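## Task

Pick up the small cardboard box lying on the desk behind the pile of stacked cartons and set it down on the top surface of the low shelf. The carton pile must not be disturbed, the robot must neither topple nor finish leaning, and the box must rest on the shelf by itself, not be held there by the robot.

## Robot and tools

ROBOT. A LinearBot: an omnidirectional base with a column about 1.75 m high. A carriage rides 1.0 m up and down this column (lift_m) and holds two identical six-joint arms, each ending in a two-finger gripper. The arm bases sit roughly 0.57 m + lift_m above the floor; carriage parts hang some 0.15 m lower. A hand can reach 0.78 m from its shoulder but only about 0.38 m below its arm base. Each hand is about 0.16 m long, 0.1 m wide, 0.14 m wide when open. Parked arm joints 1 to 6: 0, 0.05, 0.05, 1.45, 0, 0; parked, the robot spans about 0.95 m wide by 0.7 m long. Cameras: carriage_camera (fixed, facing forward, tilted about 20 degrees down), left_wrist_camera and right_wrist_camera (looking out past the fingertips). The wheel motors are weak (2 N m), so they stop on light pushes. Loose objects may occasionally get a brief shove from outside.

FRAMES. Base frame: origin on the floor below the base centre, x forward, y left, z up. The result gives left_hand and right_hand in this frame as the point between the finger pads, with quat_wxyz rotating base axes into hand axes (hand z along the fingers, fingers open along hand y; a hand pointing straight up with joints 1, 5, 6 at 0 reads 1, 0, 0, 0). These readings drift from truth, more when reaching far. base_odometry is in the frame the base had at scene start, counts wheel rotation only (slip looks like motion), heading in radians, left positive, -3.142 to 3.142.

execute_actions. Arguments: actions (a list holding one action, or empty to just read state and images) and cameras (list of names from carriage_camera, left_wrist_camera, right_wrist_camera, all; omitted, null or all gives every camera; an empty list gives none). An action may contain base, joints, or both; they start together and may finish at different moments.
- base: exactly one key, a relative offset from where the last state report put the base. translate_m: metres, forward positive, -2 to 2. strafe_m: metres, left positive, -2 to 2. rotate_rad: radians, counter-clockwise/left positive, -6.3 to 6.3.
- joints: absolute targets, one key per joint, shared across both arms in a single object. lift_m 0 to 1 m. For each arm (prefix left_ or right_): joint1_rad -2.617 to 3.054 (swing about vertical, 0 ahead, positive left); joint2_rad 0 to 3.141 (shoulder: 0 upper arm back and level, 1.57 vertical, 3.14 forward and level); joint3_rad 0 to 3.141 (elbow, 0 folded, 3.14 straight); joint4_rad -1.57 to 1.57 (wrist pitch, positive lifts fingertips); joint5_rad -1.57 to 1.57 (wrist yaw, positive swings fingertips to the RIGHT, opposite to joint1); joint6_rad -2.094 to 2.094 (roll about finger axis, positive clockwise seen from forearm); gripper_m 0 to 0.093 m pad gap. Done tolerances: lift 0.004, joint1/5/6 0.02, joint2/3 0.055, joint4 0.04, gripper 0.004. One action runs at most 15 s. Out-of-range values or unknown keys make the call rejected with no motion. Joints or base left out may keep pushing toward an earlier target without the status showing it.

wait: seconds, 0 to 10; nothing new is commanded, returns state and images. zoom_image: camera plus region [x0, y0, x1, y1] in pixels of that camera's newest full image, origin top-left, at most 504 by 504. finished_scene: scene number (1 or 2); final and irreversible, it reports success and opens the next task.

RESULTS. base_status and joint_status: done (reached; for the base, wheels turned enough even if slipping; a 1 to 2 mm move may stop short yet say done), off_target (resting away from target, may still push; normal for a gripper holding something), contact_stop or time_out (target dropped, holding in place), joint command not followed with a cause line (arm targets withheld by self-collision check; gripper still obeys; may be retried every action until new valid targets), limit_stop_at_motor_heat. on_its_own lists uncommanded behaviour; held at is the held target, not the position. motor_effort is percent of maximum, bracket is the peak of the last action, with fixed per-motor bias and noise; lift effort grows with load, and lift effort dropping while lowering means a hand or load is resting on something. drive_wheels clearly above its free-move level at rest means the base still presses on something. Joint torques carry offsets and noise. The pictures line names image order. A stop in a call cancels the later motion calls in the same reply. The simulation runs on while you think, holding the last command.

HAZARDS. After a drive is stopped by contact, back up about 0.2 m (or turn back), repeat if still pressed, then retry. The base may roll up to 0.3 m after an arm touches something; arms have no contact stop and spring to target once freed. Avoid driving the column into a table edge the base slides under, especially backward, which can tip the robot. Tipping risk rises with a high carriage, outstretched arms, held loads, pulling, and sudden stops; about 1.5 kg per hand with both arms forward can topple it, and only images reveal leaning. A level hand sags 10 to 17 cm under 1 kg. Grip force is about 45 to 60 N per pad. Never let the arms strike or press each other hard. If an arm is withheld, move only that arm clear first, then the other. ARM HIT means a hard self-collision. Stretched arms heat fast: MOTOR HOT warns at 75 °C, 90 °C pauses that arm 10 s, 100 °C makes it go limp and fall; resend targets after such a stop. Avoid drops, slams and strong pushes, and leave the carton stack untouched.

Each tool is called after "Call:" as name(argument=value, ...), one argument or row to a line, values as JSON.

## Session

Call:
execute_actions(
  actions=[],
)

Scene clock: 0.00 s.
Joint torques (N m, as the arm reports them, + toward a larger angle): no reading
base_odometry: x=+0.000 y=+0.000 heading=+0.000 (m, m, rad; odometry frame)
base_status: not commanded
joint_positions: lift_m=+0.303 left_joint1_rad=+0.011 left_joint2_rad=+0.057 left_joint3_rad=+0.049 left_joint4_rad=+1.421 left_joint5_rad=+0.041 left_joint6_rad=-0.038 left_gripper_m=+0.095 right_joint1_rad=-0.001 right_joint2_rad=+0.052 right_joint3_rad=+0.053 right_joint4_rad=+1.414 right_joint5_rad=-0.033 right_joint6_rad=+0.060 right_gripper_m=+0.095
joint_status: not commanded
motor_effort: lift_m=+31 drive_wheels=+3 (%)
left_hand: x=+0.3112 y=+0.3435 z=+1.3037 quat_wxyz=(+0.997, +0.019, +0.079, -0.015) (m; base frame)
right_hand: x=+0.3101 y=-0.3446 z=+1.3046 quat_wxyz=(+0.996, -0.014, +0.078, +0.030) (m; base frame)
pictures: carriage_camera, left_wrist_camera, right_wrist_camera
Images, in order (width x height): carriage_camera 672x504, left_wrist_camera 672x504, right_wrist_camera 672x504.

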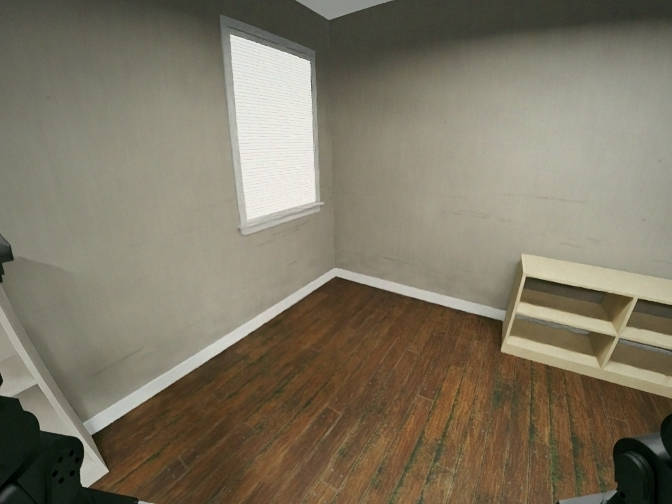

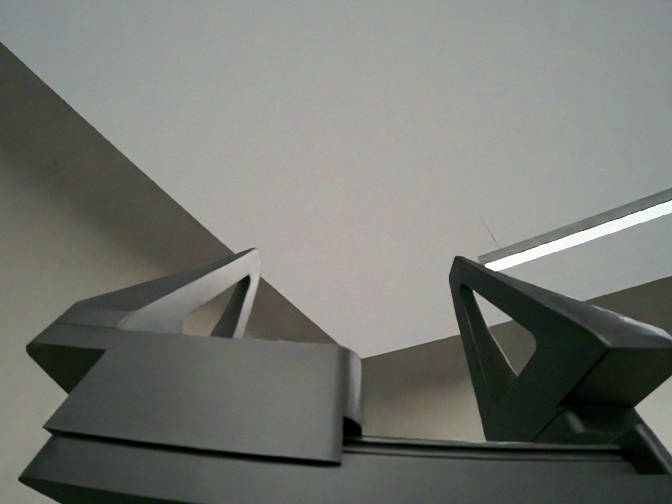

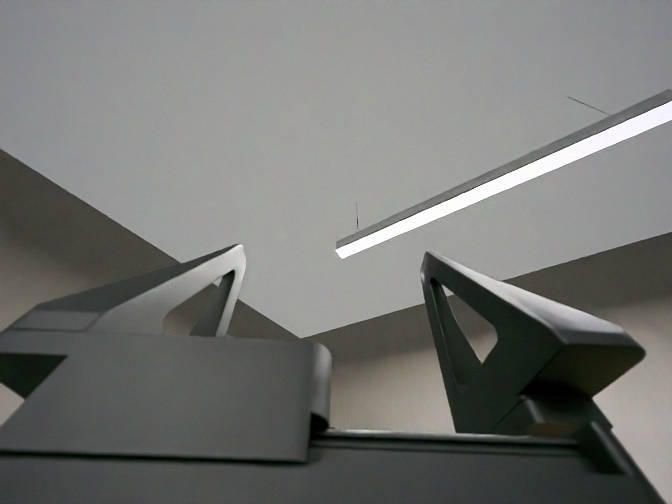

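Call:
execute_actions(
  actions=[
    {"base":{"rotate_rad":1.5}},
  ],
  cameras=["carriage_camera"],
)

Scene clock: 3.63 s.
Joint torques (N m, as the arm reports them, + toward a larger angle): left_arm=[ 0.04  4.81  7.56 -0.25 -0.02 -0.05] | right_arm=[-0.25  4.28  5.43 -0.02 -0.01 -0.05]
base_odometry: x=+0.000 y=+0.000 heading=+1.498 (m, m, rad; odometry frame)
base_status: done
joint_positions: lift_m=+0.303 left_joint1_rad=+0.011 left_joint2_rad=+0.057 left_joint3_rad=+0.049 left_joint4_rad=+1.421 left_joint5_rad=+0.041 left_joint6_rad=-0.038 left_gripper_m=+0.095 right_joint1_rad=-0.001 right_joint2_rad=+0.052 right_joint3_rad=+0.053 right_joint4_rad=+1.414 right_joint5_rad=-0.033 right_joint6_rad=+0.060 right_gripper_m=+0.095
joint_status: not commanded
motor_effort: lift_m=+31(31) drive_wheels=+24(53) (%)
left_hand: x=+0.3112 y=+0.3435 z=+1.3037 quat_wxyz=(+0.997, +0.019, +0.079, -0.015) (m; base frame)
right_hand: x=+0.3101 y=-0.3446 z=+1.3046 quat_wxyz=(+0.996, -0.014, +0.078, +0.030) (m; base frame)
pictures: carriage_camera
Images, in order (width x height): carriage_camera 672x504.

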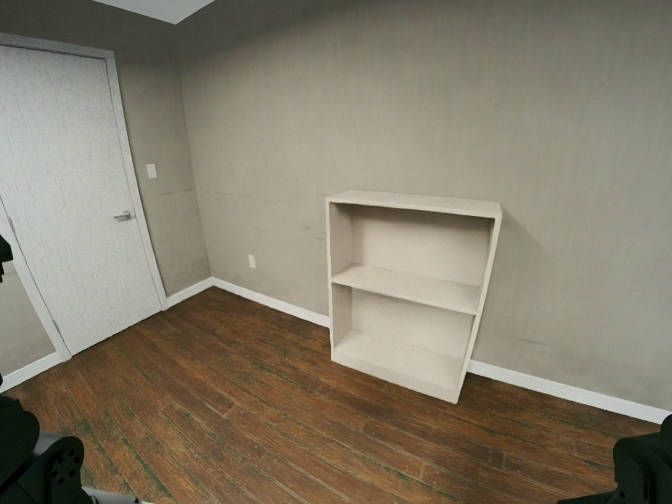

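Call:
execute_actions(
  actions=[
    {"base":{"rotate_rad":1.5}},
  ],
  cameras=["carriage_camera"],
)

Scene clock: 7.17 s.
Joint torques (N m, as the arm reports them, + toward a larger angle): left_arm=[-0.02  4.78  7.42 -0.24 -0.01 -0.04] | right_arm=[-0.21  4.22  5.49  0.01 -0.01 -0.05]
base_odometry: x=+0.000 y=+0.000 heading=+2.996 (m, m, rad; odometry frame)
base_status: done
joint_positions: lift_m=+0.303 left_joint1_rad=+0.011 left_joint2_rad=+0.057 left_joint3_rad=+0.049 left_joint4_rad=+1.421 left_joint5_rad=+0.041 left_joint6_rad=-0.038 left_gripper_m=+0.095 right_joint1_rad=-0.001 right_joint2_rad=+0.052 right_joint3_rad=+0.053 right_joint4_rad=+1.414 right_joint5_rad=-0.033 right_joint6_rad=+0.060 right_gripper_m=+0.095
joint_status: not commanded
motor_effort: lift_m=+31(31) drive_wheels=+25(54) (%)
left_hand: x=+0.3113 y=+0.3435 z=+1.3036 quat_wxyz=(+0.997, +0.019, +0.080, -0.015) (m; base frame)
right_hand: x=+0.3101 y=-0.3446 z=+1.3046 quat_wxyz=(+0.996, -0.014, +0.078, +0.030) (m; base frame)
pictures: carriage_camera
Images, in order (width x height): carriage_camera 672x504.

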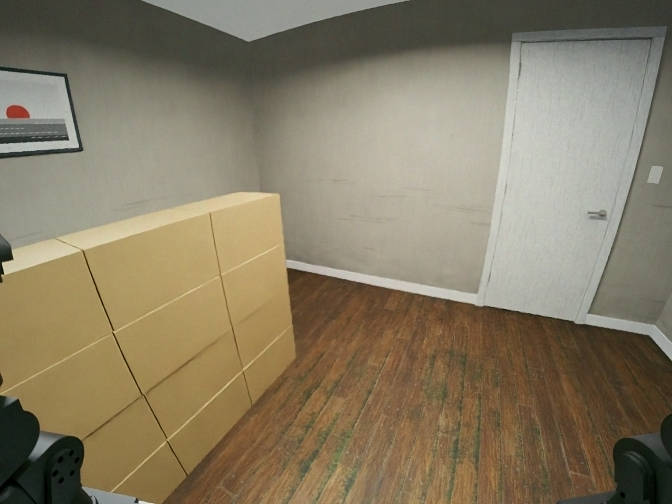

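Cartons to the left. Turn more.

Call:
execute_actions(
  actions=[
    {"base":{"rotate_rad":1.4}},
  ],
  cameras=["carriage_camera"],
)

Scene clock: 10.93 s.
Joint torques (N m, as the arm reports them, + toward a larger angle): left_arm=[ 0.01  4.77  7.49 -0.24 -0.03 -0.04] | right_arm=[-0.19  4.29  5.24  0.01 -0.02 -0.05]
base_odometry: x=+0.000 y=+0.000 heading=-1.889 (m, m, rad; odometry frame)
base_status: done
joint_positions: lift_m=+0.303 left_joint1_rad=+0.011 left_joint2_rad=+0.057 left_joint3_rad=+0.049 left_joint4_rad=+1.421 left_joint5_rad=+0.041 left_joint6_rad=-0.038 left_gripper_m=+0.095 right_joint1_rad=-0.001 right_joint2_rad=+0.052 right_joint3_rad=+0.053 right_joint4_rad=+1.414 right_joint5_rad=-0.033 right_joint6_rad=+0.060 right_gripper_m=+0.095
joint_status: not commanded
motor_effort: lift_m=+30(31) drive_wheels=+22(56) (%)
left_hand: x=+0.3113 y=+0.3435 z=+1.3036 quat_wxyz=(+0.997, +0.019, +0.080, -0.015) (m; base frame)
right_hand: x=+0.3101 y=-0.3446 z=+1.3046 quat_wxyz=(+0.996, -0.014, +0.078, +0.030) (m; base frame)
pictures: carriage_camera
Images, in order (width x height): carriage_camera 672x504.

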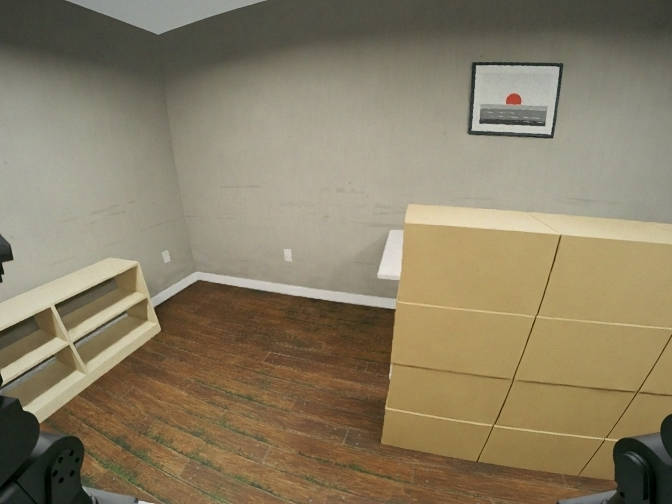

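Call:
execute_actions(
  actions=[
    {"base":{"strafe_m":0.8}},
  ],
  cameras=[],
)

Call:
execute_actions(
  actions=[
    {"base":{"translate_m":1.7}},
  ],
  cameras=[],
)

Call:
execute_actions(
  actions=[
    {"base":{"rotate_rad":-1.57}},
  ],
  cameras=["carriage_camera"],
)

Scene clock: 16.63 s.
Joint torques (N m, as the arm reports them, + toward a larger angle): left_arm=[ 0.03  4.77  7.48 -0.24 -0.02 -0.04] | right_arm=[-0.23  4.28  5.1  -0.01 -0.01 -0.04]
base_odometry: x=+0.761 y=-0.248 heading=-1.887 (m, m, rad; odometry frame)
base_status: done
joint_positions: lift_m=+0.303 left_joint1_rad=+0.011 left_joint2_rad=+0.057 left_joint3_rad=+0.049 left_joint4_rad=+1.421 left_joint5_rad=+0.041 left_joint6_rad=-0.038 left_gripper_m=+0.095 right_joint1_rad=-0.001 right_joint2_rad=+0.052 right_joint3_rad=+0.053 right_joint4_rad=+1.414 right_joint5_rad=-0.033 right_joint6_rad=+0.060 right_gripper_m=+0.095
joint_status: not commanded
motor_effort: lift_m=+31(31) drive_wheels=-16(54) (%)
left_hand: x=+0.3113 y=+0.3435 z=+1.3036 quat_wxyz=(+0.997, +0.019, +0.080, -0.015) (m; base frame)
right_hand: x=+0.3101 y=-0.3446 z=+1.3046 quat_wxyz=(+0.996, -0.014, +0.078, +0.030) (m; base frame)
pictures: none
No camera images: the call's "cameras" was empty. Leave "cameras" out to get every camera's image.

Scene clock: 22.43 s.
Joint torques (N m, as the arm reports them, + toward a larger angle): left_arm=[ 0.04  4.79  7.53 -0.29  0.   -0.04] | right_arm=[-0.19  4.22  5.22 -0.03 -0.02 -0.05]
base_odometry: x=+0.234 y=-1.865 heading=-1.887 (m, m, rad; odometry frame)
base_status: done
joint_positions: lift_m=+0.303 left_joint1_rad=+0.011 left_joint2_rad=+0.057 left_joint3_rad=+0.049 left_joint4_rad=+1.423 left_joint5_rad=+0.041 left_joint6_rad=-0.038 left_gripper_m=+0.095 right_joint1_rad=-0.001 right_joint2_rad=+0.052 right_joint3_rad=+0.053 right_joint4_rad=+1.415 right_joint5_rad=-0.033 right_joint6_rad=+0.060 right_gripper_m=+0.095
joint_status: not commanded
motor_effort: lift_m=+31(31) drive_wheels=-10(47) (%)
left_hand: x=+0.3108 y=+0.3435 z=+1.3037 quat_wxyz=(+0.997, +0.019, +0.079, -0.015) (m; base frame)
right_hand: x=+0.3099 y=-0.3446 z=+1.3047 quat_wxyz=(+0.996, -0.014, +0.078, +0.030) (m; base frame)
pictures: none
No camera images: the call's "cameras" was empty. Leave "cameras" out to get every camera's image.

Scene clock: 25.53 s.
Joint torques (N m, as the arm reports them, + toward a larger angle): left_arm=[-0.02  4.78  7.45 -0.29 -0.02 -0.03] | right_arm=[-0.23  4.23  5.1   0.03 -0.01 -0.05]
base_odometry: x=+0.234 y=-1.865 heading=+2.829 (m, m, rad; odometry frame)
base_status: done
joint_positions: lift_m=+0.303 left_joint1_rad=+0.011 left_joint2_rad=+0.057 left_joint3_rad=+0.049 left_joint4_rad=+1.423 left_joint5_rad=+0.041 left_joint6_rad=-0.038 left_gripper_m=+0.095 right_joint1_rad=-0.001 right_joint2_rad=+0.052 right_joint3_rad=+0.053 right_joint4_rad=+1.415 right_joint5_rad=-0.033 right_joint6_rad=+0.060 right_gripper_m=+0.095
joint_status: not commanded
motor_effort: lift_m=+31(31) drive_wheels=+21(49) (%)
left_hand: x=+0.3108 y=+0.3435 z=+1.3037 quat_wxyz=(+0.997, +0.019, +0.079, -0.015) (m; base frame)
right_hand: x=+0.3100 y=-0.3446 z=+1.3046 quat_wxyz=(+0.996, -0.014, +0.078, +0.030) (m; base frame)
pictures: carriage_camera
Images, in order (width x height): carriage_camera 672x504.

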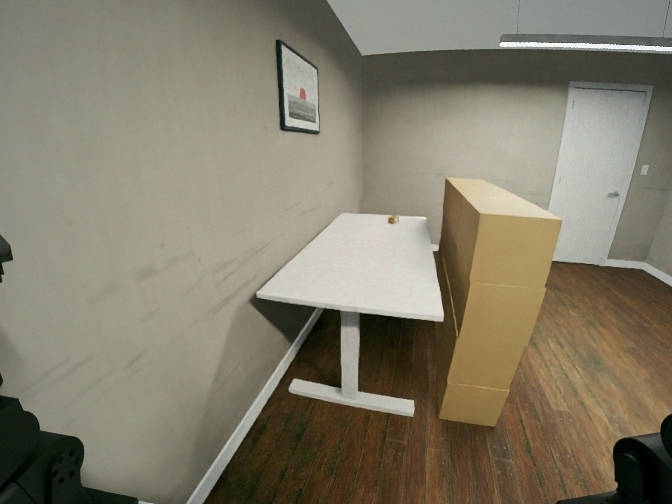

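Call:
execute_actions(
  actions=[
    {"base":{"strafe_m":-1.6}},
  ],
  cameras=[],
)

Call:
execute_actions(
  actions=[
    {"base":{"translate_m":2}},
  ],
  cameras=["carriage_camera"],
)

Scene clock: 33.37 s.
Joint torques (N m, as the arm reports them, + toward a larger angle): left_arm=[ 0.02  4.83  7.48 -0.29 -0.02 -0.03] | right_arm=[-0.23  4.35  5.26  0.   -0.02 -0.04]
base_odometry: x=+0.731 y=-0.344 heading=+2.827 (m, m, rad; odometry frame)
base_status: done
joint_positions: lift_m=+0.303 left_joint1_rad=+0.011 left_joint2_rad=+0.057 left_joint3_rad=+0.049 left_joint4_rad=+1.423 left_joint5_rad=+0.041 left_joint6_rad=-0.038 left_gripper_m=+0.095 right_joint1_rad=-0.001 right_joint2_rad=+0.052 right_joint3_rad=+0.053 right_joint4_rad=+1.415 right_joint5_rad=-0.033 right_joint6_rad=+0.060 right_gripper_m=+0.095
joint_status: not commanded
motor_effort: lift_m=+31(31) drive_wheels=-17(57) (%)
left_hand: x=+0.3108 y=+0.3435 z=+1.3037 quat_wxyz=(+0.997, +0.019, +0.079, -0.015) (m; base frame)
right_hand: x=+0.3100 y=-0.3446 z=+1.3046 quat_wxyz=(+0.996, -0.014, +0.078, +0.030) (m; base frame)
pictures: none
No camera images: the call's "cameras" was empty. Leave "cameras" out to get every camera's image.

Scene clock: 39.77 s.
Joint torques (N m, as the arm reports them, + toward a larger angle): left_arm=[ 0.06  4.82  7.45 -0.26 -0.02 -0.04] | right_arm=[-0.22  4.22  5.29 -0.06 -0.01 -0.05]
base_odometry: x=-1.170 y=+0.277 heading=+2.826 (m, m, rad; odometry frame)
base_status: done
joint_positions: lift_m=+0.303 left_joint1_rad=+0.011 left_joint2_rad=+0.057 left_joint3_rad=+0.049 left_joint4_rad=+1.423 left_joint5_rad=+0.041 left_joint6_rad=-0.038 left_gripper_m=+0.095 right_joint1_rad=-0.001 right_joint2_rad=+0.052 right_joint3_rad=+0.053 right_joint4_rad=+1.418 right_joint5_rad=-0.033 right_joint6_rad=+0.060 right_gripper_m=+0.095
joint_status: not commanded
motor_effort: lift_m=+31(31) drive_wheels=-7(44) (%)
left_hand: x=+0.3108 y=+0.3435 z=+1.3037 quat_wxyz=(+0.997, +0.019, +0.079, -0.015) (m; base frame)
right_hand: x=+0.3092 y=-0.3446 z=+1.3048 quat_wxyz=(+0.996, -0.014, +0.077, +0.030) (m; base frame)
pictures: carriage_camera
Images, in order (width x height): carriage_camera 672x504.

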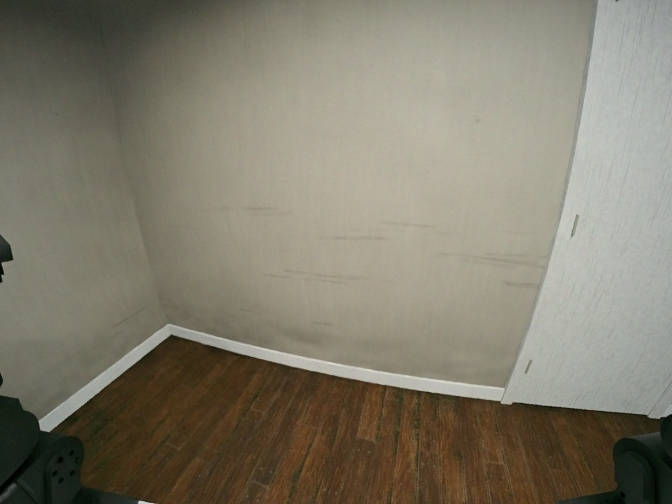

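Call:
execute_actions(
  actions=[
    {"base":{"rotate_rad":1.57}},
  ],
  cameras=["carriage_camera"],
)

Scene clock: 44.40 s.
Joint torques (N m, as the arm reports them, + toward a larger angle): left_arm=[ 0.03  4.84  7.52 -0.24 -0.02 -0.03] | right_arm=[-0.21  4.23  5.37 -0.08 -0.02 -0.05]
base_odometry: x=-1.171 y=+0.278 heading=-1.889 (m, m, rad; odometry frame)
base_status: done
joint_positions: lift_m=+0.303 left_joint1_rad=+0.011 left_joint2_rad=+0.057 left_joint3_rad=+0.049 left_joint4_rad=+1.422 left_joint5_rad=+0.041 left_joint6_rad=-0.038 left_gripper_m=+0.095 right_joint1_rad=-0.001 right_joint2_rad=+0.052 right_joint3_rad=+0.053 right_joint4_rad=+1.417 right_joint5_rad=-0.033 right_joint6_rad=+0.060 right_gripper_m=+0.095
joint_status: not commanded
motor_effort: lift_m=+31(31) drive_wheels=+20(48) (%)
left_hand: x=+0.3109 y=+0.3435 z=+1.3037 quat_wxyz=(+0.997, +0.019, +0.079, -0.015) (m; base frame)
right_hand: x=+0.3095 y=-0.3446 z=+1.3047 quat_wxyz=(+0.996, -0.014, +0.077, +0.030) (m; base frame)
pictures: carriage_camera
Images, in order (width x height): carriage_camera 672x504.

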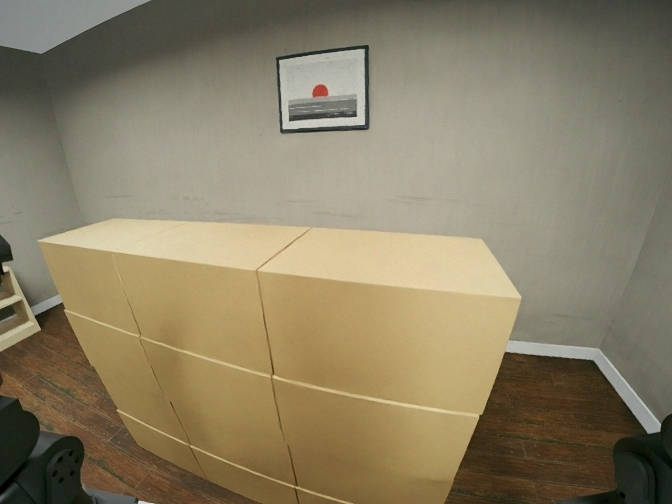

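Call:
execute_actions(
  actions=[
    {"base":{"strafe_m":-0.8}},
  ],
  cameras=["carriage_camera"],
)

Scene clock: 49.50 s.
Joint torques (N m, as the arm reports them, + toward a larger angle): left_arm=[ 0.02  4.85  7.48 -0.26 -0.03 -0.05] | right_arm=[-0.23  4.28  5.24 -0.02 -0.02 -0.05]
base_odometry: x=-1.931 y=+0.526 heading=-1.887 (m, m, rad; odometry frame)
base_status: done
joint_positions: lift_m=+0.303 left_joint1_rad=+0.011 left_joint2_rad=+0.057 left_joint3_rad=+0.049 left_joint4_rad=+1.422 left_joint5_rad=+0.041 left_joint6_rad=-0.038 left_gripper_m=+0.095 right_joint1_rad=-0.001 right_joint2_rad=+0.052 right_joint3_rad=+0.053 right_joint4_rad=+1.417 right_joint5_rad=-0.033 right_joint6_rad=+0.060 right_gripper_m=+0.095
joint_status: not commanded
motor_effort: lift_m=+30(31) drive_wheels=-15(53) (%)
left_hand: x=+0.3109 y=+0.3435 z=+1.3037 quat_wxyz=(+0.997, +0.019, +0.079, -0.015) (m; base frame)
right_hand: x=+0.3095 y=-0.3446 z=+1.3047 quat_wxyz=(+0.996, -0.014, +0.077, +0.030) (m; base frame)
pictures: carriage_camera
Images, in order (width x height): carriage_camera 672x504.

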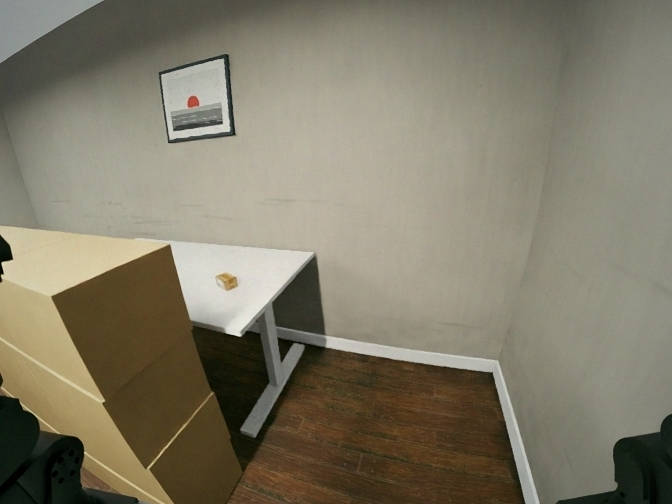

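Call:
execute_actions(
  actions=[
    {"base":{"translate_m":0.8}},
  ],
  cameras=["carriage_camera"],
)

Scene clock: 55.00 s.
Joint torques (N m, as the arm reports them, + toward a larger angle): left_arm=[ 0.02  4.74  7.61 -0.29 -0.02 -0.05] | right_arm=[-0.24  4.36  5.12  0.   -0.01 -0.05]
base_odometry: x=-2.181 y=-0.234 heading=-1.888 (m, m, rad; odometry frame)
base_status: done
joint_positions: lift_m=+0.303 left_joint1_rad=+0.011 left_joint2_rad=+0.057 left_joint3_rad=+0.049 left_joint4_rad=+1.425 left_joint5_rad=+0.041 left_joint6_rad=-0.038 left_gripper_m=+0.095 right_joint1_rad=-0.001 right_joint2_rad=+0.052 right_joint3_rad=+0.053 right_joint4_rad=+1.416 right_joint5_rad=-0.033 right_joint6_rad=+0.060 right_gripper_m=+0.095
joint_status: not commanded
motor_effort: lift_m=+30(30) drive_wheels=-9(42) (%)
left_hand: x=+0.3104 y=+0.3435 z=+1.3038 quat_wxyz=(+0.997, +0.019, +0.078, -0.015) (m; base frame)
right_hand: x=+0.3097 y=-0.3446 z=+1.3047 quat_wxyz=(+0.996, -0.014, +0.078, +0.030) (m; base frame)
pictures: carriage_camera
Images, in order (width x height): carriage_camera 672x504.

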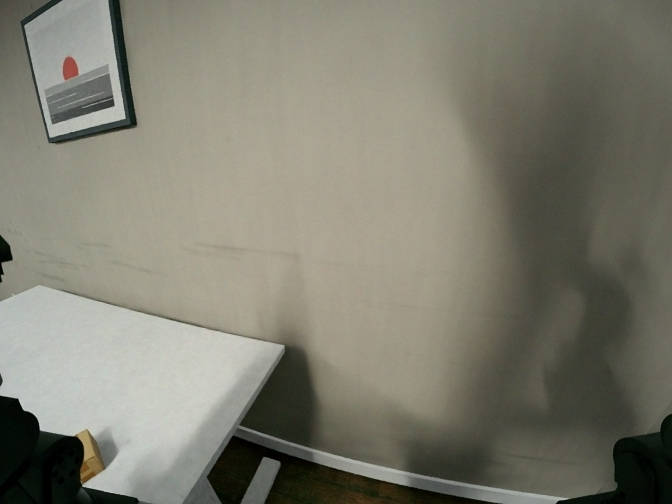

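Call:
execute_actions(
  actions=[
    {"joints":{"lift_m":0.55,"left_joint1_rad":1.2,"left_joint2_rad":2.4,"left_joint3_rad":1.9,"left_joint4_rad":-1.07}},
  ],
  cameras=["left_wrist_camera"],
)

Scene clock: 59.13 s.
Joint torques (N m, as the arm reports them, + toward a larger angle): left_arm=[ -0.27 -16.17   9.65   0.24   0.03  -0.04] | right_arm=[-0.23  4.26  5.24 -0.02 -0.02 -0.05]
base_odometry: x=-2.181 y=-0.234 heading=-1.888 (m, m, rad; odometry frame)
base_status: not commanded
joint_positions: lift_m=+0.550 left_joint1_rad=+1.203 left_joint2_rad=+2.398 left_joint3_rad=+1.883 left_joint4_rad=-1.060 left_joint5_rad=+0.041 left_joint6_rad=-0.038 left_gripper_m=+0.095 right_joint1_rad=-0.001 right_joint2_rad=+0.052 right_joint3_rad=+0.053 right_joint4_rad=+1.415 right_joint5_rad=-0.032 right_joint6_rad=+0.060 right_gripper_m=+0.095
joint_status: all done
motor_effort: lift_m=+30(35) drive_wheels=-7(13) (%)
left_hand: x=+0.4409 y=+0.7731 z=+1.0997 quat_wxyz=(+0.009, -0.581, +0.813, -0.018) (m; base frame)
right_hand: x=+0.3098 y=-0.3447 z=+1.5521 quat_wxyz=(+0.996, -0.014, +0.078, +0.030) (m; base frame)
pictures: left_wrist_camera
Images, in order (width x height): left_wrist_camera 672x504.

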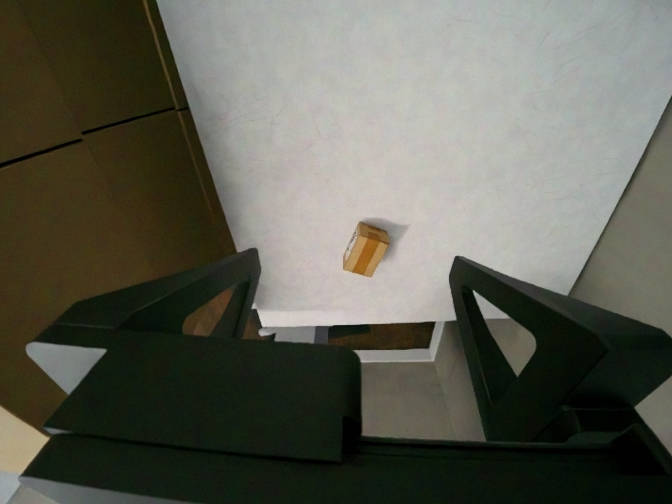

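Call:
execute_actions(
  actions=[
    {"joints":{"lift_m":0.35}},
  ],
  cameras=["left_wrist_camera"],
)

Scene clock: 61.20 s.
Joint torques (N m, as the arm reports them, + toward a larger angle): left_arm=[ -0.15 -16.16   9.04   0.29   0.01  -0.03] | right_arm=[-0.21  4.25  5.17 -0.01 -0.02 -0.05]
base_odometry: x=-2.181 y=-0.234 heading=-1.888 (m, m, rad; odometry frame)
base_status: not commanded
joint_positions: lift_m=+0.350 left_joint1_rad=+1.203 left_joint2_rad=+2.399 left_joint3_rad=+1.890 left_joint4_rad=-1.063 left_joint5_rad=+0.041 left_joint6_rad=-0.038 left_gripper_m=+0.095 right_joint1_rad=-0.001 right_joint2_rad=+0.052 right_joint3_rad=+0.053 right_joint4_rad=+1.415 right_joint5_rad=-0.032 right_joint6_rad=+0.060 right_gripper_m=+0.095
joint_status: all done
motor_effort: lift_m=+31(31) drive_wheels=-8(9) (%)
left_hand: x=+0.4415 y=+0.7745 z=+0.9011 quat_wxyz=(+0.011, -0.581, +0.813, -0.017) (m; base frame)
right_hand: x=+0.3098 y=-0.3447 z=+1.3520 quat_wxyz=(+0.996, -0.014, +0.078, +0.030) (m; base frame)
pictures: left_wrist_camera
Images, in order (width x height): left_wrist_camera 672x504.

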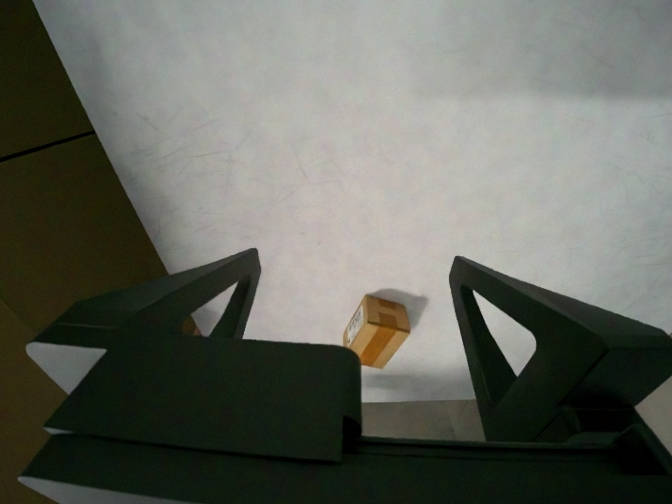

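Tracking toward the fingers; go lower.

Call:
execute_actions(
  actions=[
    {"joints":{"lift_m":0.24}},
  ],
  cameras=["left_wrist_camera"],
)

Scene clock: 62.70 s.
Joint torques (N m, as the arm reports them, + toward a larger angle): left_arm=[ -0.18 -16.11   8.88   0.24   0.04  -0.04] | right_arm=[-0.17  4.2   5.21  0.   -0.01 -0.05]
base_odometry: x=-2.181 y=-0.234 heading=-1.888 (m, m, rad; odometry frame)
base_status: not commanded
joint_positions: lift_m=+0.240 left_joint1_rad=+1.203 left_joint2_rad=+2.397 left_joint3_rad=+1.890 left_joint4_rad=-1.064 left_joint5_rad=+0.041 left_joint6_rad=-0.038 left_gripper_m=+0.095 right_joint1_rad=-0.001 right_joint2_rad=+0.052 right_joint3_rad=+0.053 right_joint4_rad=+1.415 right_joint5_rad=-0.032 right_joint6_rad=+0.060 right_gripper_m=+0.095
joint_status: all done
motor_effort: lift_m=+32(33) drive_wheels=-9(9) (%)
left_hand: x=+0.4415 y=+0.7743 z=+0.7915 quat_wxyz=(+0.011, -0.581, +0.813, -0.017) (m; base frame)
right_hand: x=+0.3098 y=-0.3447 z=+1.2420 quat_wxyz=(+0.996, -0.014, +0.078, +0.030) (m; base frame)
pictures: left_wrist_camera
Images, in order (width x height): left_wrist_camera 672x504.

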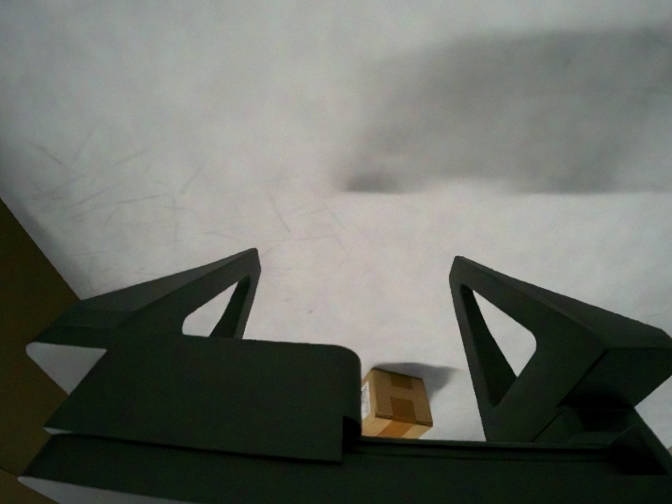

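Call:
execute_actions(
  actions=[
    {"base":{"strafe_m":-0.03},"joints":{"lift_m":0.2}},
  ],
  cameras=["left_wrist_camera"],
)

Scene clock: 64.93 s.
Joint torques (N m, as the arm reports them, + toward a larger angle): left_arm=[ -0.05 -17.5    8.84   0.24   0.01  -0.04] | right_arm=[-0.24  4.48  5.18  0.02 -0.02 -0.04]
base_odometry: x=-2.210 y=-0.225 heading=-1.888 (m, m, rad; odometry frame)
base_status: done
joint_positions: lift_m=+0.207 left_joint1_rad=+1.202 left_joint2_rad=+2.414 left_joint3_rad=+1.890 left_joint4_rad=-1.066 left_joint5_rad=+0.041 left_joint6_rad=-0.038 left_gripper_m=+0.095 right_joint1_rad=-0.001 right_joint2_rad=+0.049 right_joint3_rad=+0.051 right_joint4_rad=+1.415 right_joint5_rad=-0.032 right_joint6_rad=+0.060 right_gripper_m=+0.095
joint_status: lift_m contact_stop (moved -0.032 of -0.040)
on_its_own: lift_m is held at +0.207, not at your +0.200, since a contact_stop
motor_effort: lift_m=+31(30) drive_wheels=-7(41) (%)
left_hand: x=+0.4411 y=+0.7714 z=+0.7520 quat_wxyz=(+0.003, -0.581, +0.814, -0.023) (m; base frame)
right_hand: x=+0.3095 y=-0.3447 z=+1.2090 quat_wxyz=(+0.996, -0.014, +0.078, +0.030) (m; base frame)
pictures: left_wrist_camera
Images, in order (width x height): left_wrist_camera 672x504.

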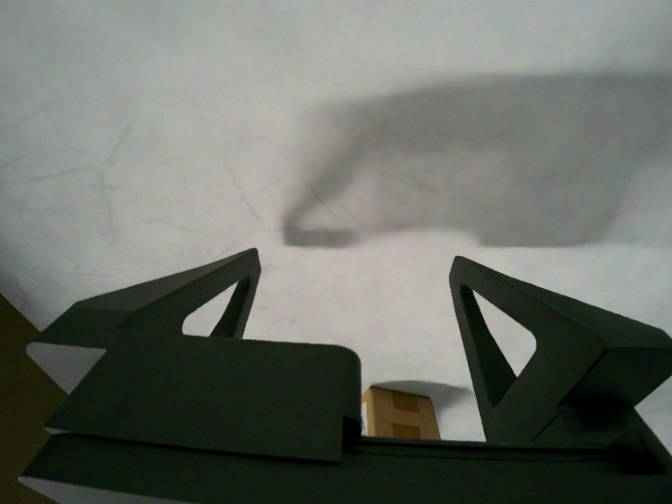

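Touching the desk; close.

Call:
execute_actions(
  actions=[
    {"joints":{"lift_m":0.215,"left_gripper_m":0}},
  ],
  cameras=["left_wrist_camera"],
)

Scene clock: 66.33 s.
Joint torques (N m, as the arm reports them, + toward a larger angle): left_arm=[  0.04 -16.64   8.92   0.29   0.01  -0.04] | right_arm=[-0.29  4.62  5.41 -0.02 -0.05 -0.04]
base_odometry: x=-2.210 y=-0.225 heading=-1.888 (m, m, rad; odometry frame)
base_status: not commanded
joint_positions: lift_m=+0.215 left_joint1_rad=+1.201 left_joint2_rad=+2.404 left_joint3_rad=+1.890 left_joint4_rad=-1.066 left_joint5_rad=+0.041 left_joint6_rad=-0.038 left_gripper_m=+0.001 right_joint1_rad=-0.001 right_joint2_rad=+0.049 right_joint3_rad=+0.051 right_joint4_rad=+1.415 right_joint5_rad=-0.032 right_joint6_rad=+0.060 right_gripper_m=+0.095
joint_status: all done
motor_effort: lift_m=+30(37) drive_wheels=-6(9) (%)
left_hand: x=+0.4418 y=+0.7726 z=+0.7638 quat_wxyz=(+0.007, -0.581, +0.814, -0.020) (m; base frame)
right_hand: x=+0.3095 y=-0.3447 z=+1.2165 quat_wxyz=(+0.996, -0.014, +0.078, +0.030) (m; base frame)
pictures: left_wrist_camera
Images, in order (width x height): left_wrist_camera 672x504.

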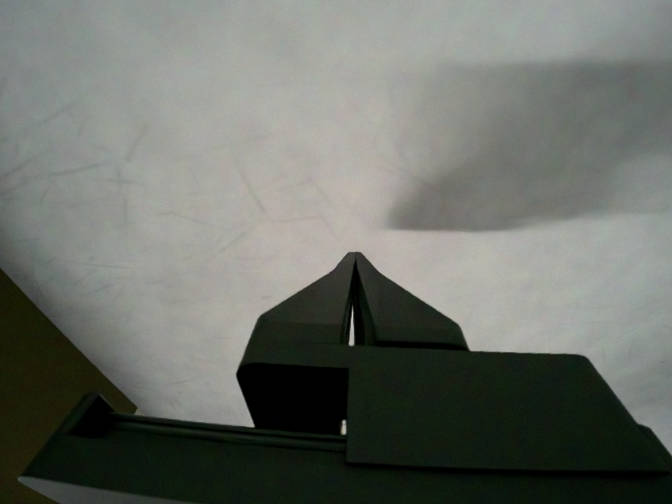

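Missed; box is further in. Open, lift a bit, strafe more.

Call:
execute_actions(
  actions=[
    {"base":{"strafe_m":-0.05},"joints":{"lift_m":0.23,"left_gripper_m":0.093}},
  ],
  cameras=["left_wrist_camera"],
)

Scene clock: 68.73 s.
Joint torques (N m, as the arm reports them, + toward a larger angle): left_arm=[ -0.01 -16.21   8.96   0.33   0.02  -0.04] | right_arm=[-0.19  4.53  5.37  0.01 -0.02 -0.04]
base_odometry: x=-2.257 y=-0.209 heading=-1.888 (m, m, rad; odometry frame)
base_status: done
joint_positions: lift_m=+0.230 left_joint1_rad=+1.201 left_joint2_rad=+2.398 left_joint3_rad=+1.890 left_joint4_rad=-1.066 left_joint5_rad=+0.041 left_joint6_rad=-0.038 left_gripper_m=+0.093 right_joint1_rad=-0.001 right_joint2_rad=+0.049 right_joint3_rad=+0.051 right_joint4_rad=+1.415 right_joint5_rad=-0.032 right_joint6_rad=+0.060 right_gripper_m=+0.095
joint_status: all done
motor_effort: lift_m=+30(35) drive_wheels=-3(44) (%)
left_hand: x=+0.4420 y=+0.7734 z=+0.7815 quat_wxyz=(+0.010, -0.581, +0.814, -0.018) (m; base frame)
right_hand: x=+0.3096 y=-0.3447 z=+1.2316 quat_wxyz=(+0.996, -0.014, +0.078, +0.030) (m; base frame)
pictures: left_wrist_camera
Images, in order (width x height): left_wrist_camera 672x504.

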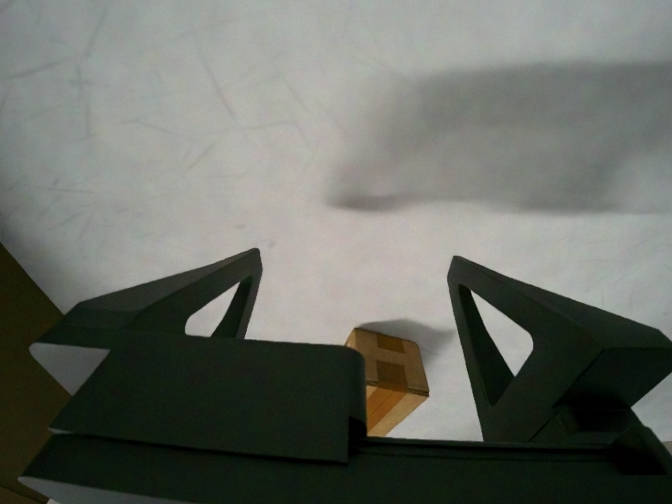

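Call:
execute_actions(
  actions=[
    {"base":{"strafe_m":-0.03},"joints":{"lift_m":0.215}},
  ],
  cameras=[],
)

Call:
execute_actions(
  actions=[
    {"joints":{"left_gripper_m":0}},
  ],
  cameras=["left_wrist_camera"],
)

Scene clock: 70.90 s.
Joint torques (N m, as the arm reports them, + toward a larger angle): left_arm=[ -0.03 -16.46   8.94   0.27   0.03  -0.02] | right_arm=[-0.23  4.5   5.38  0.03 -0.02 -0.05]
base_odometry: x=-2.286 y=-0.200 heading=-1.887 (m, m, rad; odometry frame)
base_status: done
joint_positions: lift_m=+0.215 left_joint1_rad=+1.201 left_joint2_rad=+2.402 left_joint3_rad=+1.890 left_joint4_rad=-1.066 left_joint5_rad=+0.041 left_joint6_rad=-0.038 left_gripper_m=+0.093 right_joint1_rad=-0.001 right_joint2_rad=+0.049 right_joint3_rad=+0.051 right_joint4_rad=+1.414 right_joint5_rad=-0.032 right_joint6_rad=+0.060 right_gripper_m=+0.095
joint_status: all done
motor_effort: lift_m=+31(32) drive_wheels=-6(40) (%)
left_hand: x=+0.4420 y=+0.7729 z=+0.7647 quat_wxyz=(+0.008, -0.580, +0.814, -0.019) (m; base frame)
right_hand: x=+0.3097 y=-0.3447 z=+1.2164 quat_wxyz=(+0.996, -0.014, +0.078, +0.030) (m; base frame)
pictures: none
No camera images: the call's "cameras" was empty. Leave "cameras" out to get every camera's image.

Scene clock: 71.63 s.
Joint torques (N m, as the arm reports them, + toward a larger angle): left_arm=[  0.04 -16.44   8.9    0.27   0.02  -0.03] | right_arm=[-0.2   4.54  5.39  0.   -0.02 -0.05]
base_odometry: x=-2.286 y=-0.200 heading=-1.887 (m, m, rad; odometry frame)
base_status: not commanded
joint_positions: lift_m=+0.215 left_joint1_rad=+1.201 left_joint2_rad=+2.402 left_joint3_rad=+1.890 left_joint4_rad=-1.066 left_joint5_rad=+0.041 left_joint6_rad=-0.038 left_gripper_m=+0.001 right_joint1_rad=-0.001 right_joint2_rad=+0.049 right_joint3_rad=+0.051 right_joint4_rad=+1.414 right_joint5_rad=-0.032 right_joint6_rad=+0.060 right_gripper_m=+0.095
joint_status: all done
motor_effort: lift_m=+31(31) drive_wheels=-3(4) (%)
left_hand: x=+0.4420 y=+0.7729 z=+0.7647 quat_wxyz=(+0.008, -0.580, +0.814, -0.019) (m; base frame)
right_hand: x=+0.3097 y=-0.3447 z=+1.2164 quat_wxyz=(+0.996, -0.014, +0.078, +0.030) (m; base frame)
pictures: left_wrist_camera
Images, in order (width x height): left_wrist_camera 672x504.

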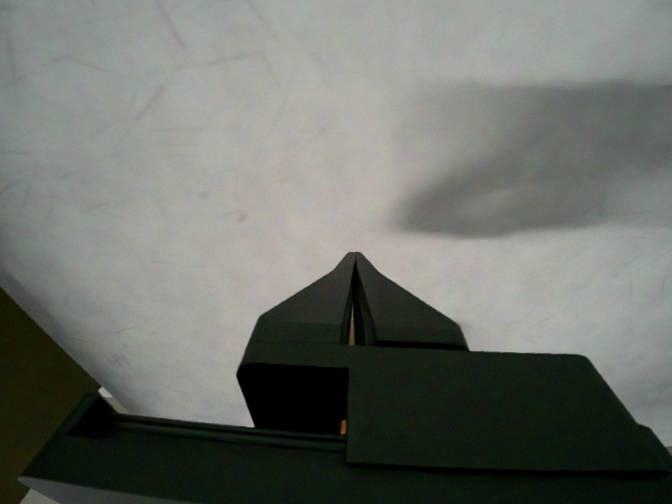

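Call:
execute_actions(
  actions=[
    {"joints":{"lift_m":0.3,"left_gripper_m":0.093}},
  ],
  cameras=["left_wrist_camera","carriage_camera"],
)

Scene clock: 73.60 s.
Joint torques (N m, as the arm reports them, + toward a larger angle): left_arm=[ -0.04 -16.36   8.91   0.28   0.01  -0.04] | right_arm=[-0.23  4.53  5.37  0.03 -0.02 -0.05]
base_odometry: x=-2.286 y=-0.200 heading=-1.887 (m, m, rad; odometry frame)
base_status: not commanded
joint_positions: lift_m=+0.300 left_joint1_rad=+1.201 left_joint2_rad=+2.401 left_joint3_rad=+1.890 left_joint4_rad=-1.067 left_joint5_rad=+0.042 left_joint6_rad=-0.038 left_gripper_m=+0.093 right_joint1_rad=-0.001 right_joint2_rad=+0.049 right_joint3_rad=+0.051 right_joint4_rad=+1.414 right_joint5_rad=-0.032 right_joint6_rad=+0.060 right_gripper_m=+0.095
joint_status: all done
motor_effort: lift_m=+30(39) drive_wheels=-2(6) (%)
left_hand: x=+0.4421 y=+0.7728 z=+0.8502 quat_wxyz=(+0.008, -0.580, +0.814, -0.019) (m; base frame)
right_hand: x=+0.3097 y=-0.3447 z=+1.3016 quat_wxyz=(+0.996, -0.014, +0.078, +0.030) (m; base frame)
pictures: carriage_camera, left_wrist_camera
Images, in order (width x height): carriage_camera 672x504, left_wrist_camera 672x504.

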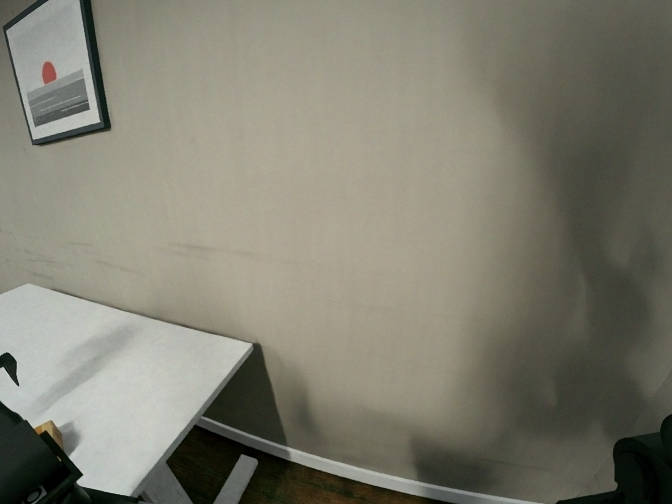

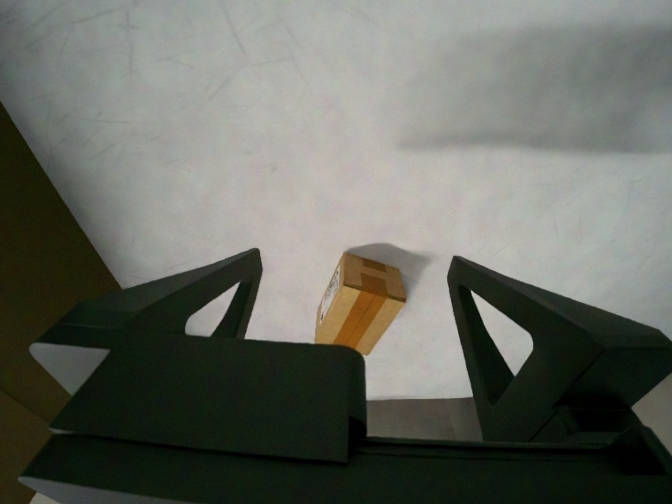

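Call:
execute_actions(
  actions=[
    {"joints":{"lift_m":0.17}},
  ],
  cameras=["left_wrist_camera"],
)

Scene clock: 77.23 s.
Joint torques (N m, as the arm reports them, + toward a larger angle): left_arm=[  0.06 -16.9    8.78   0.31   0.03  -0.06] | right_arm=[-0.2   4.73  5.66  0.04 -0.02 -0.05]
base_odometry: x=-2.286 y=-0.200 heading=-1.887 (m, m, rad; odometry frame)
base_status: not commanded
joint_positions: lift_m=+0.207 left_joint1_rad=+1.200 left_joint2_rad=+2.407 left_joint3_rad=+1.890 left_joint4_rad=-1.070 left_joint5_rad=+0.041 left_joint6_rad=-0.038 left_gripper_m=+0.093 right_joint1_rad=-0.002 right_joint2_rad=+0.047 right_joint3_rad=+0.047 right_joint4_rad=+1.413 right_joint5_rad=-0.031 right_joint6_rad=+0.059 right_gripper_m=+0.095
joint_status: lift_m contact_stop (moved -0.093 of -0.130)
on_its_own: lift_m is held at +0.207, not at your +0.170, since a contact_stop
motor_effort: lift_m=+30(41) drive_wheels=-30(70) (%)
left_hand: x=+0.4418 y=+0.7713 z=+0.7552 quat_wxyz=(+0.005, -0.580, +0.814, -0.022) (m; base frame)
right_hand: x=+0.3105 y=-0.3448 z=+1.2078 quat_wxyz=(+0.996, -0.013, +0.079, +0.030) (m; base frame)
pictures: left_wrist_camera
Images, in order (width x height): left_wrist_camera 672x504.

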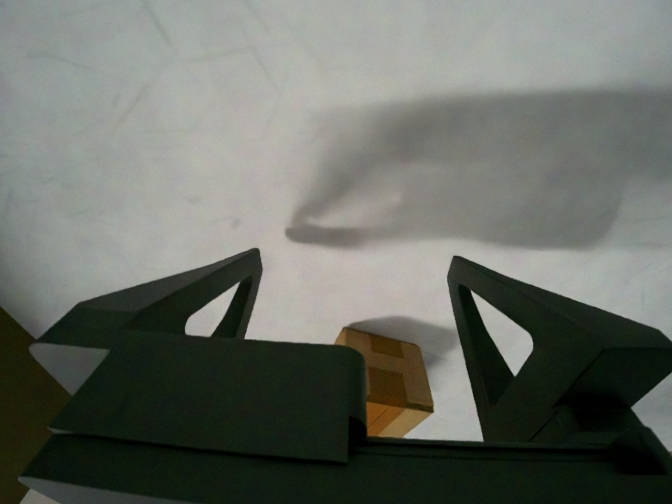

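Call:
execute_actions(
  actions=[
    {"joints":{"lift_m":0.22,"left_joint2_rad":2.6,"left_joint4_rad":-0.87}},
  ],
  cameras=["left_wrist_camera"],
)

Scene clock: 79.40 s.
Joint torques (N m, as the arm reports them, + toward a larger angle): left_arm=[ 0.34 -8.28  6.57  1.03  0.21 -0.05] | right_arm=[-0.19  4.63  5.57  0.05 -0.04 -0.05]
base_odometry: x=-2.286 y=-0.200 heading=-1.887 (m, m, rad; odometry frame)
base_status: not commanded
joint_positions: lift_m=+0.220 left_joint1_rad=+1.196 left_joint2_rad=+2.498 left_joint3_rad=+1.914 left_joint4_rad=-0.907 left_joint5_rad=+0.016 left_joint6_rad=-0.038 left_gripper_m=+0.093 right_joint1_rad=-0.002 right_joint2_rad=+0.047 right_joint3_rad=+0.047 right_joint4_rad=+1.412 right_joint5_rad=-0.032 right_joint6_rad=+0.059 right_gripper_m=+0.095
joint_status: left_joint2_rad off_target (ended at +2.498, target +2.600); the others done
motor_effort: lift_m=+29(37) drive_wheels=-27(27) (%)
left_hand: x=+0.4520 y=+0.8035 z=+0.7339 quat_wxyz=(+0.038, -0.578, +0.815, +0.015) (m; base frame)
right_hand: x=+0.3106 y=-0.3447 z=+1.2204 quat_wxyz=(+0.996, -0.014, +0.080, +0.030) (m; base frame)
pictures: left_wrist_camera
Images, in order (width x height): left_wrist_camera 672x504.

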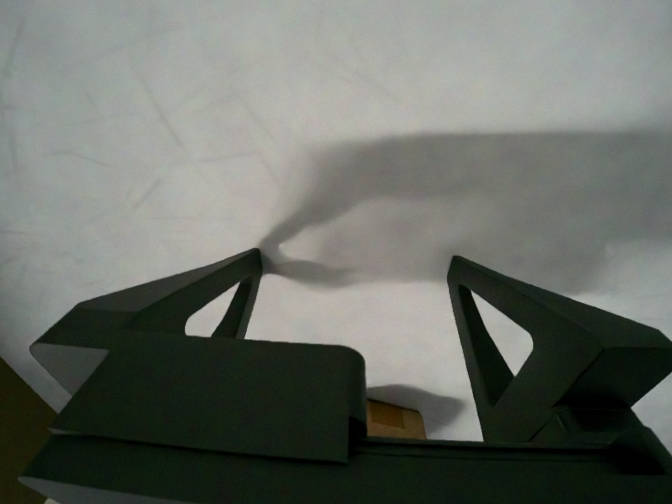

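Now on the desk. Ease off, strafe in, close.

Call:
execute_actions(
  actions=[
    {"base":{"strafe_m":-0.03},"joints":{"left_joint2_rad":2.5,"left_joint4_rad":-0.97}},
  ],
  cameras=[],
)

Call:
execute_actions(
  actions=[
    {"joints":{"left_gripper_m":0}},
  ],
  cameras=["left_wrist_camera"],
)

Scene clock: 82.13 s.
Joint torques (N m, as the arm reports them, + toward a larger angle): left_arm=[  0.23 -16.45   6.11   0.21   0.19  -0.04] | right_arm=[-0.19  4.75  5.7   0.01 -0.02 -0.04]
base_odometry: x=-2.314 y=-0.191 heading=-1.886 (m, m, rad; odometry frame)
base_status: done
joint_positions: lift_m=+0.220 left_joint1_rad=+1.196 left_joint2_rad=+2.494 left_joint3_rad=+1.918 left_joint4_rad=-0.947 left_joint5_rad=+0.020 left_joint6_rad=-0.038 left_gripper_m=+0.093 right_joint1_rad=-0.002 right_joint2_rad=+0.047 right_joint3_rad=+0.047 right_joint4_rad=+1.412 right_joint5_rad=-0.032 right_joint6_rad=+0.059 right_gripper_m=+0.095
joint_status: all done
motor_effort: lift_m=+29(29) drive_wheels=-6(42) (%)
left_hand: x=+0.4494 y=+0.7958 z=+0.7357 quat_wxyz=(+0.025, -0.578, +0.816, +0.004) (m; base frame)
right_hand: x=+0.3106 y=-0.3447 z=+1.2204 quat_wxyz=(+0.996, -0.014, +0.080, +0.030) (m; base frame)
pictures: none
No camera images: the call's "cameras" was empty. Leave "cameras" out to get every camera's image.

Scene clock: 82.87 s.
Joint torques (N m, as the arm reports them, + toward a larger angle): left_arm=[  0.29 -16.47   6.13   0.24   0.08  -0.04] | right_arm=[-0.18  4.74  5.64  0.03 -0.01 -0.04]
base_odometry: x=-2.314 y=-0.191 heading=-1.886 (m, m, rad; odometry frame)
base_status: not commanded
joint_positions: lift_m=+0.220 left_joint1_rad=+1.196 left_joint2_rad=+2.494 left_joint3_rad=+1.918 left_joint4_rad=-0.952 left_joint5_rad=+0.033 left_joint6_rad=-0.038 left_gripper_m=+0.001 right_joint1_rad=-0.002 right_joint2_rad=+0.047 right_joint3_rad=+0.047 right_joint4_rad=+1.412 right_joint5_rad=-0.032 right_joint6_rad=+0.059 right_gripper_m=+0.095
joint_status: all done
motor_effort: lift_m=+29(29) drive_wheels=-10(9) (%)
left_hand: x=+0.4511 y=+0.7939 z=+0.7358 quat_wxyz=(+0.027, -0.578, +0.816, -0.002) (m; base frame)
right_hand: x=+0.3106 y=-0.3447 z=+1.2204 quat_wxyz=(+0.996, -0.014, +0.080, +0.030) (m; base frame)
pictures: left_wrist_camera
Images, in order (width x height): left_wrist_camera 672x504.

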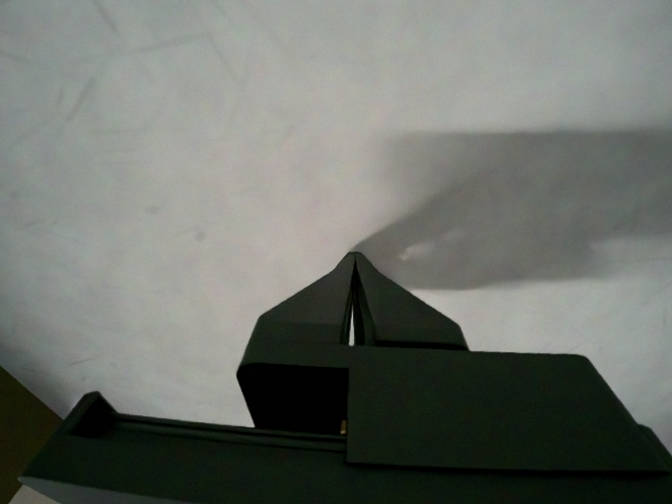

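Call:
execute_actions(
  actions=[
    {"base":{"strafe_m":-0.05},"joints":{"left_gripper_m":0.093}},
  ],
  cameras=["left_wrist_camera"],
)

Scene clock: 85.20 s.
Joint torques (N m, as the arm reports them, + toward a larger angle): left_arm=[  0.31 -16.39   6.08   0.26   0.09  -0.04] | right_arm=[-0.17  4.7   5.71  0.03 -0.02 -0.04]
base_odometry: x=-2.362 y=-0.176 heading=-1.886 (m, m, rad; odometry frame)
base_status: done
joint_positions: lift_m=+0.220 left_joint1_rad=+1.197 left_joint2_rad=+2.493 left_joint3_rad=+1.918 left_joint4_rad=-0.954 left_joint5_rad=+0.031 left_joint6_rad=-0.038 left_gripper_m=+0.093 right_joint1_rad=-0.002 right_joint2_rad=+0.047 right_joint3_rad=+0.047 right_joint4_rad=+1.412 right_joint5_rad=-0.032 right_joint6_rad=+0.059 right_gripper_m=+0.095
joint_status: all done
motor_effort: lift_m=+29(29) drive_wheels=-7(42) (%)
left_hand: x=+0.4503 y=+0.7939 z=+0.7362 quat_wxyz=(+0.026, -0.578, +0.815, -0.002) (m; base frame)
right_hand: x=+0.3106 y=-0.3447 z=+1.2204 quat_wxyz=(+0.996, -0.014, +0.080, +0.030) (m; base frame)
pictures: left_wrist_camera
Images, in order (width x height): left_wrist_camera 672x504.

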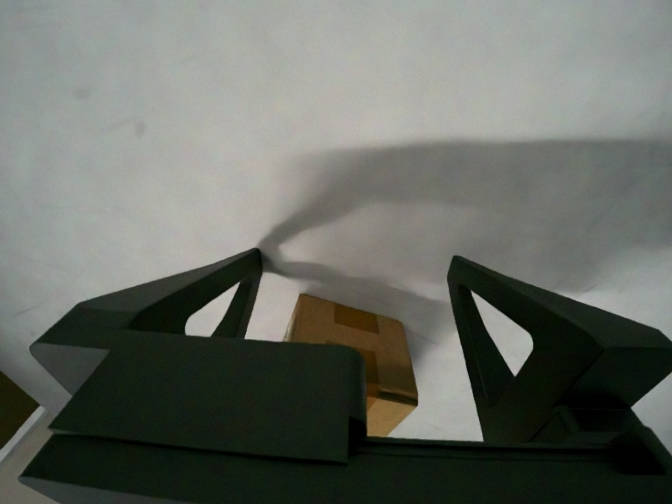

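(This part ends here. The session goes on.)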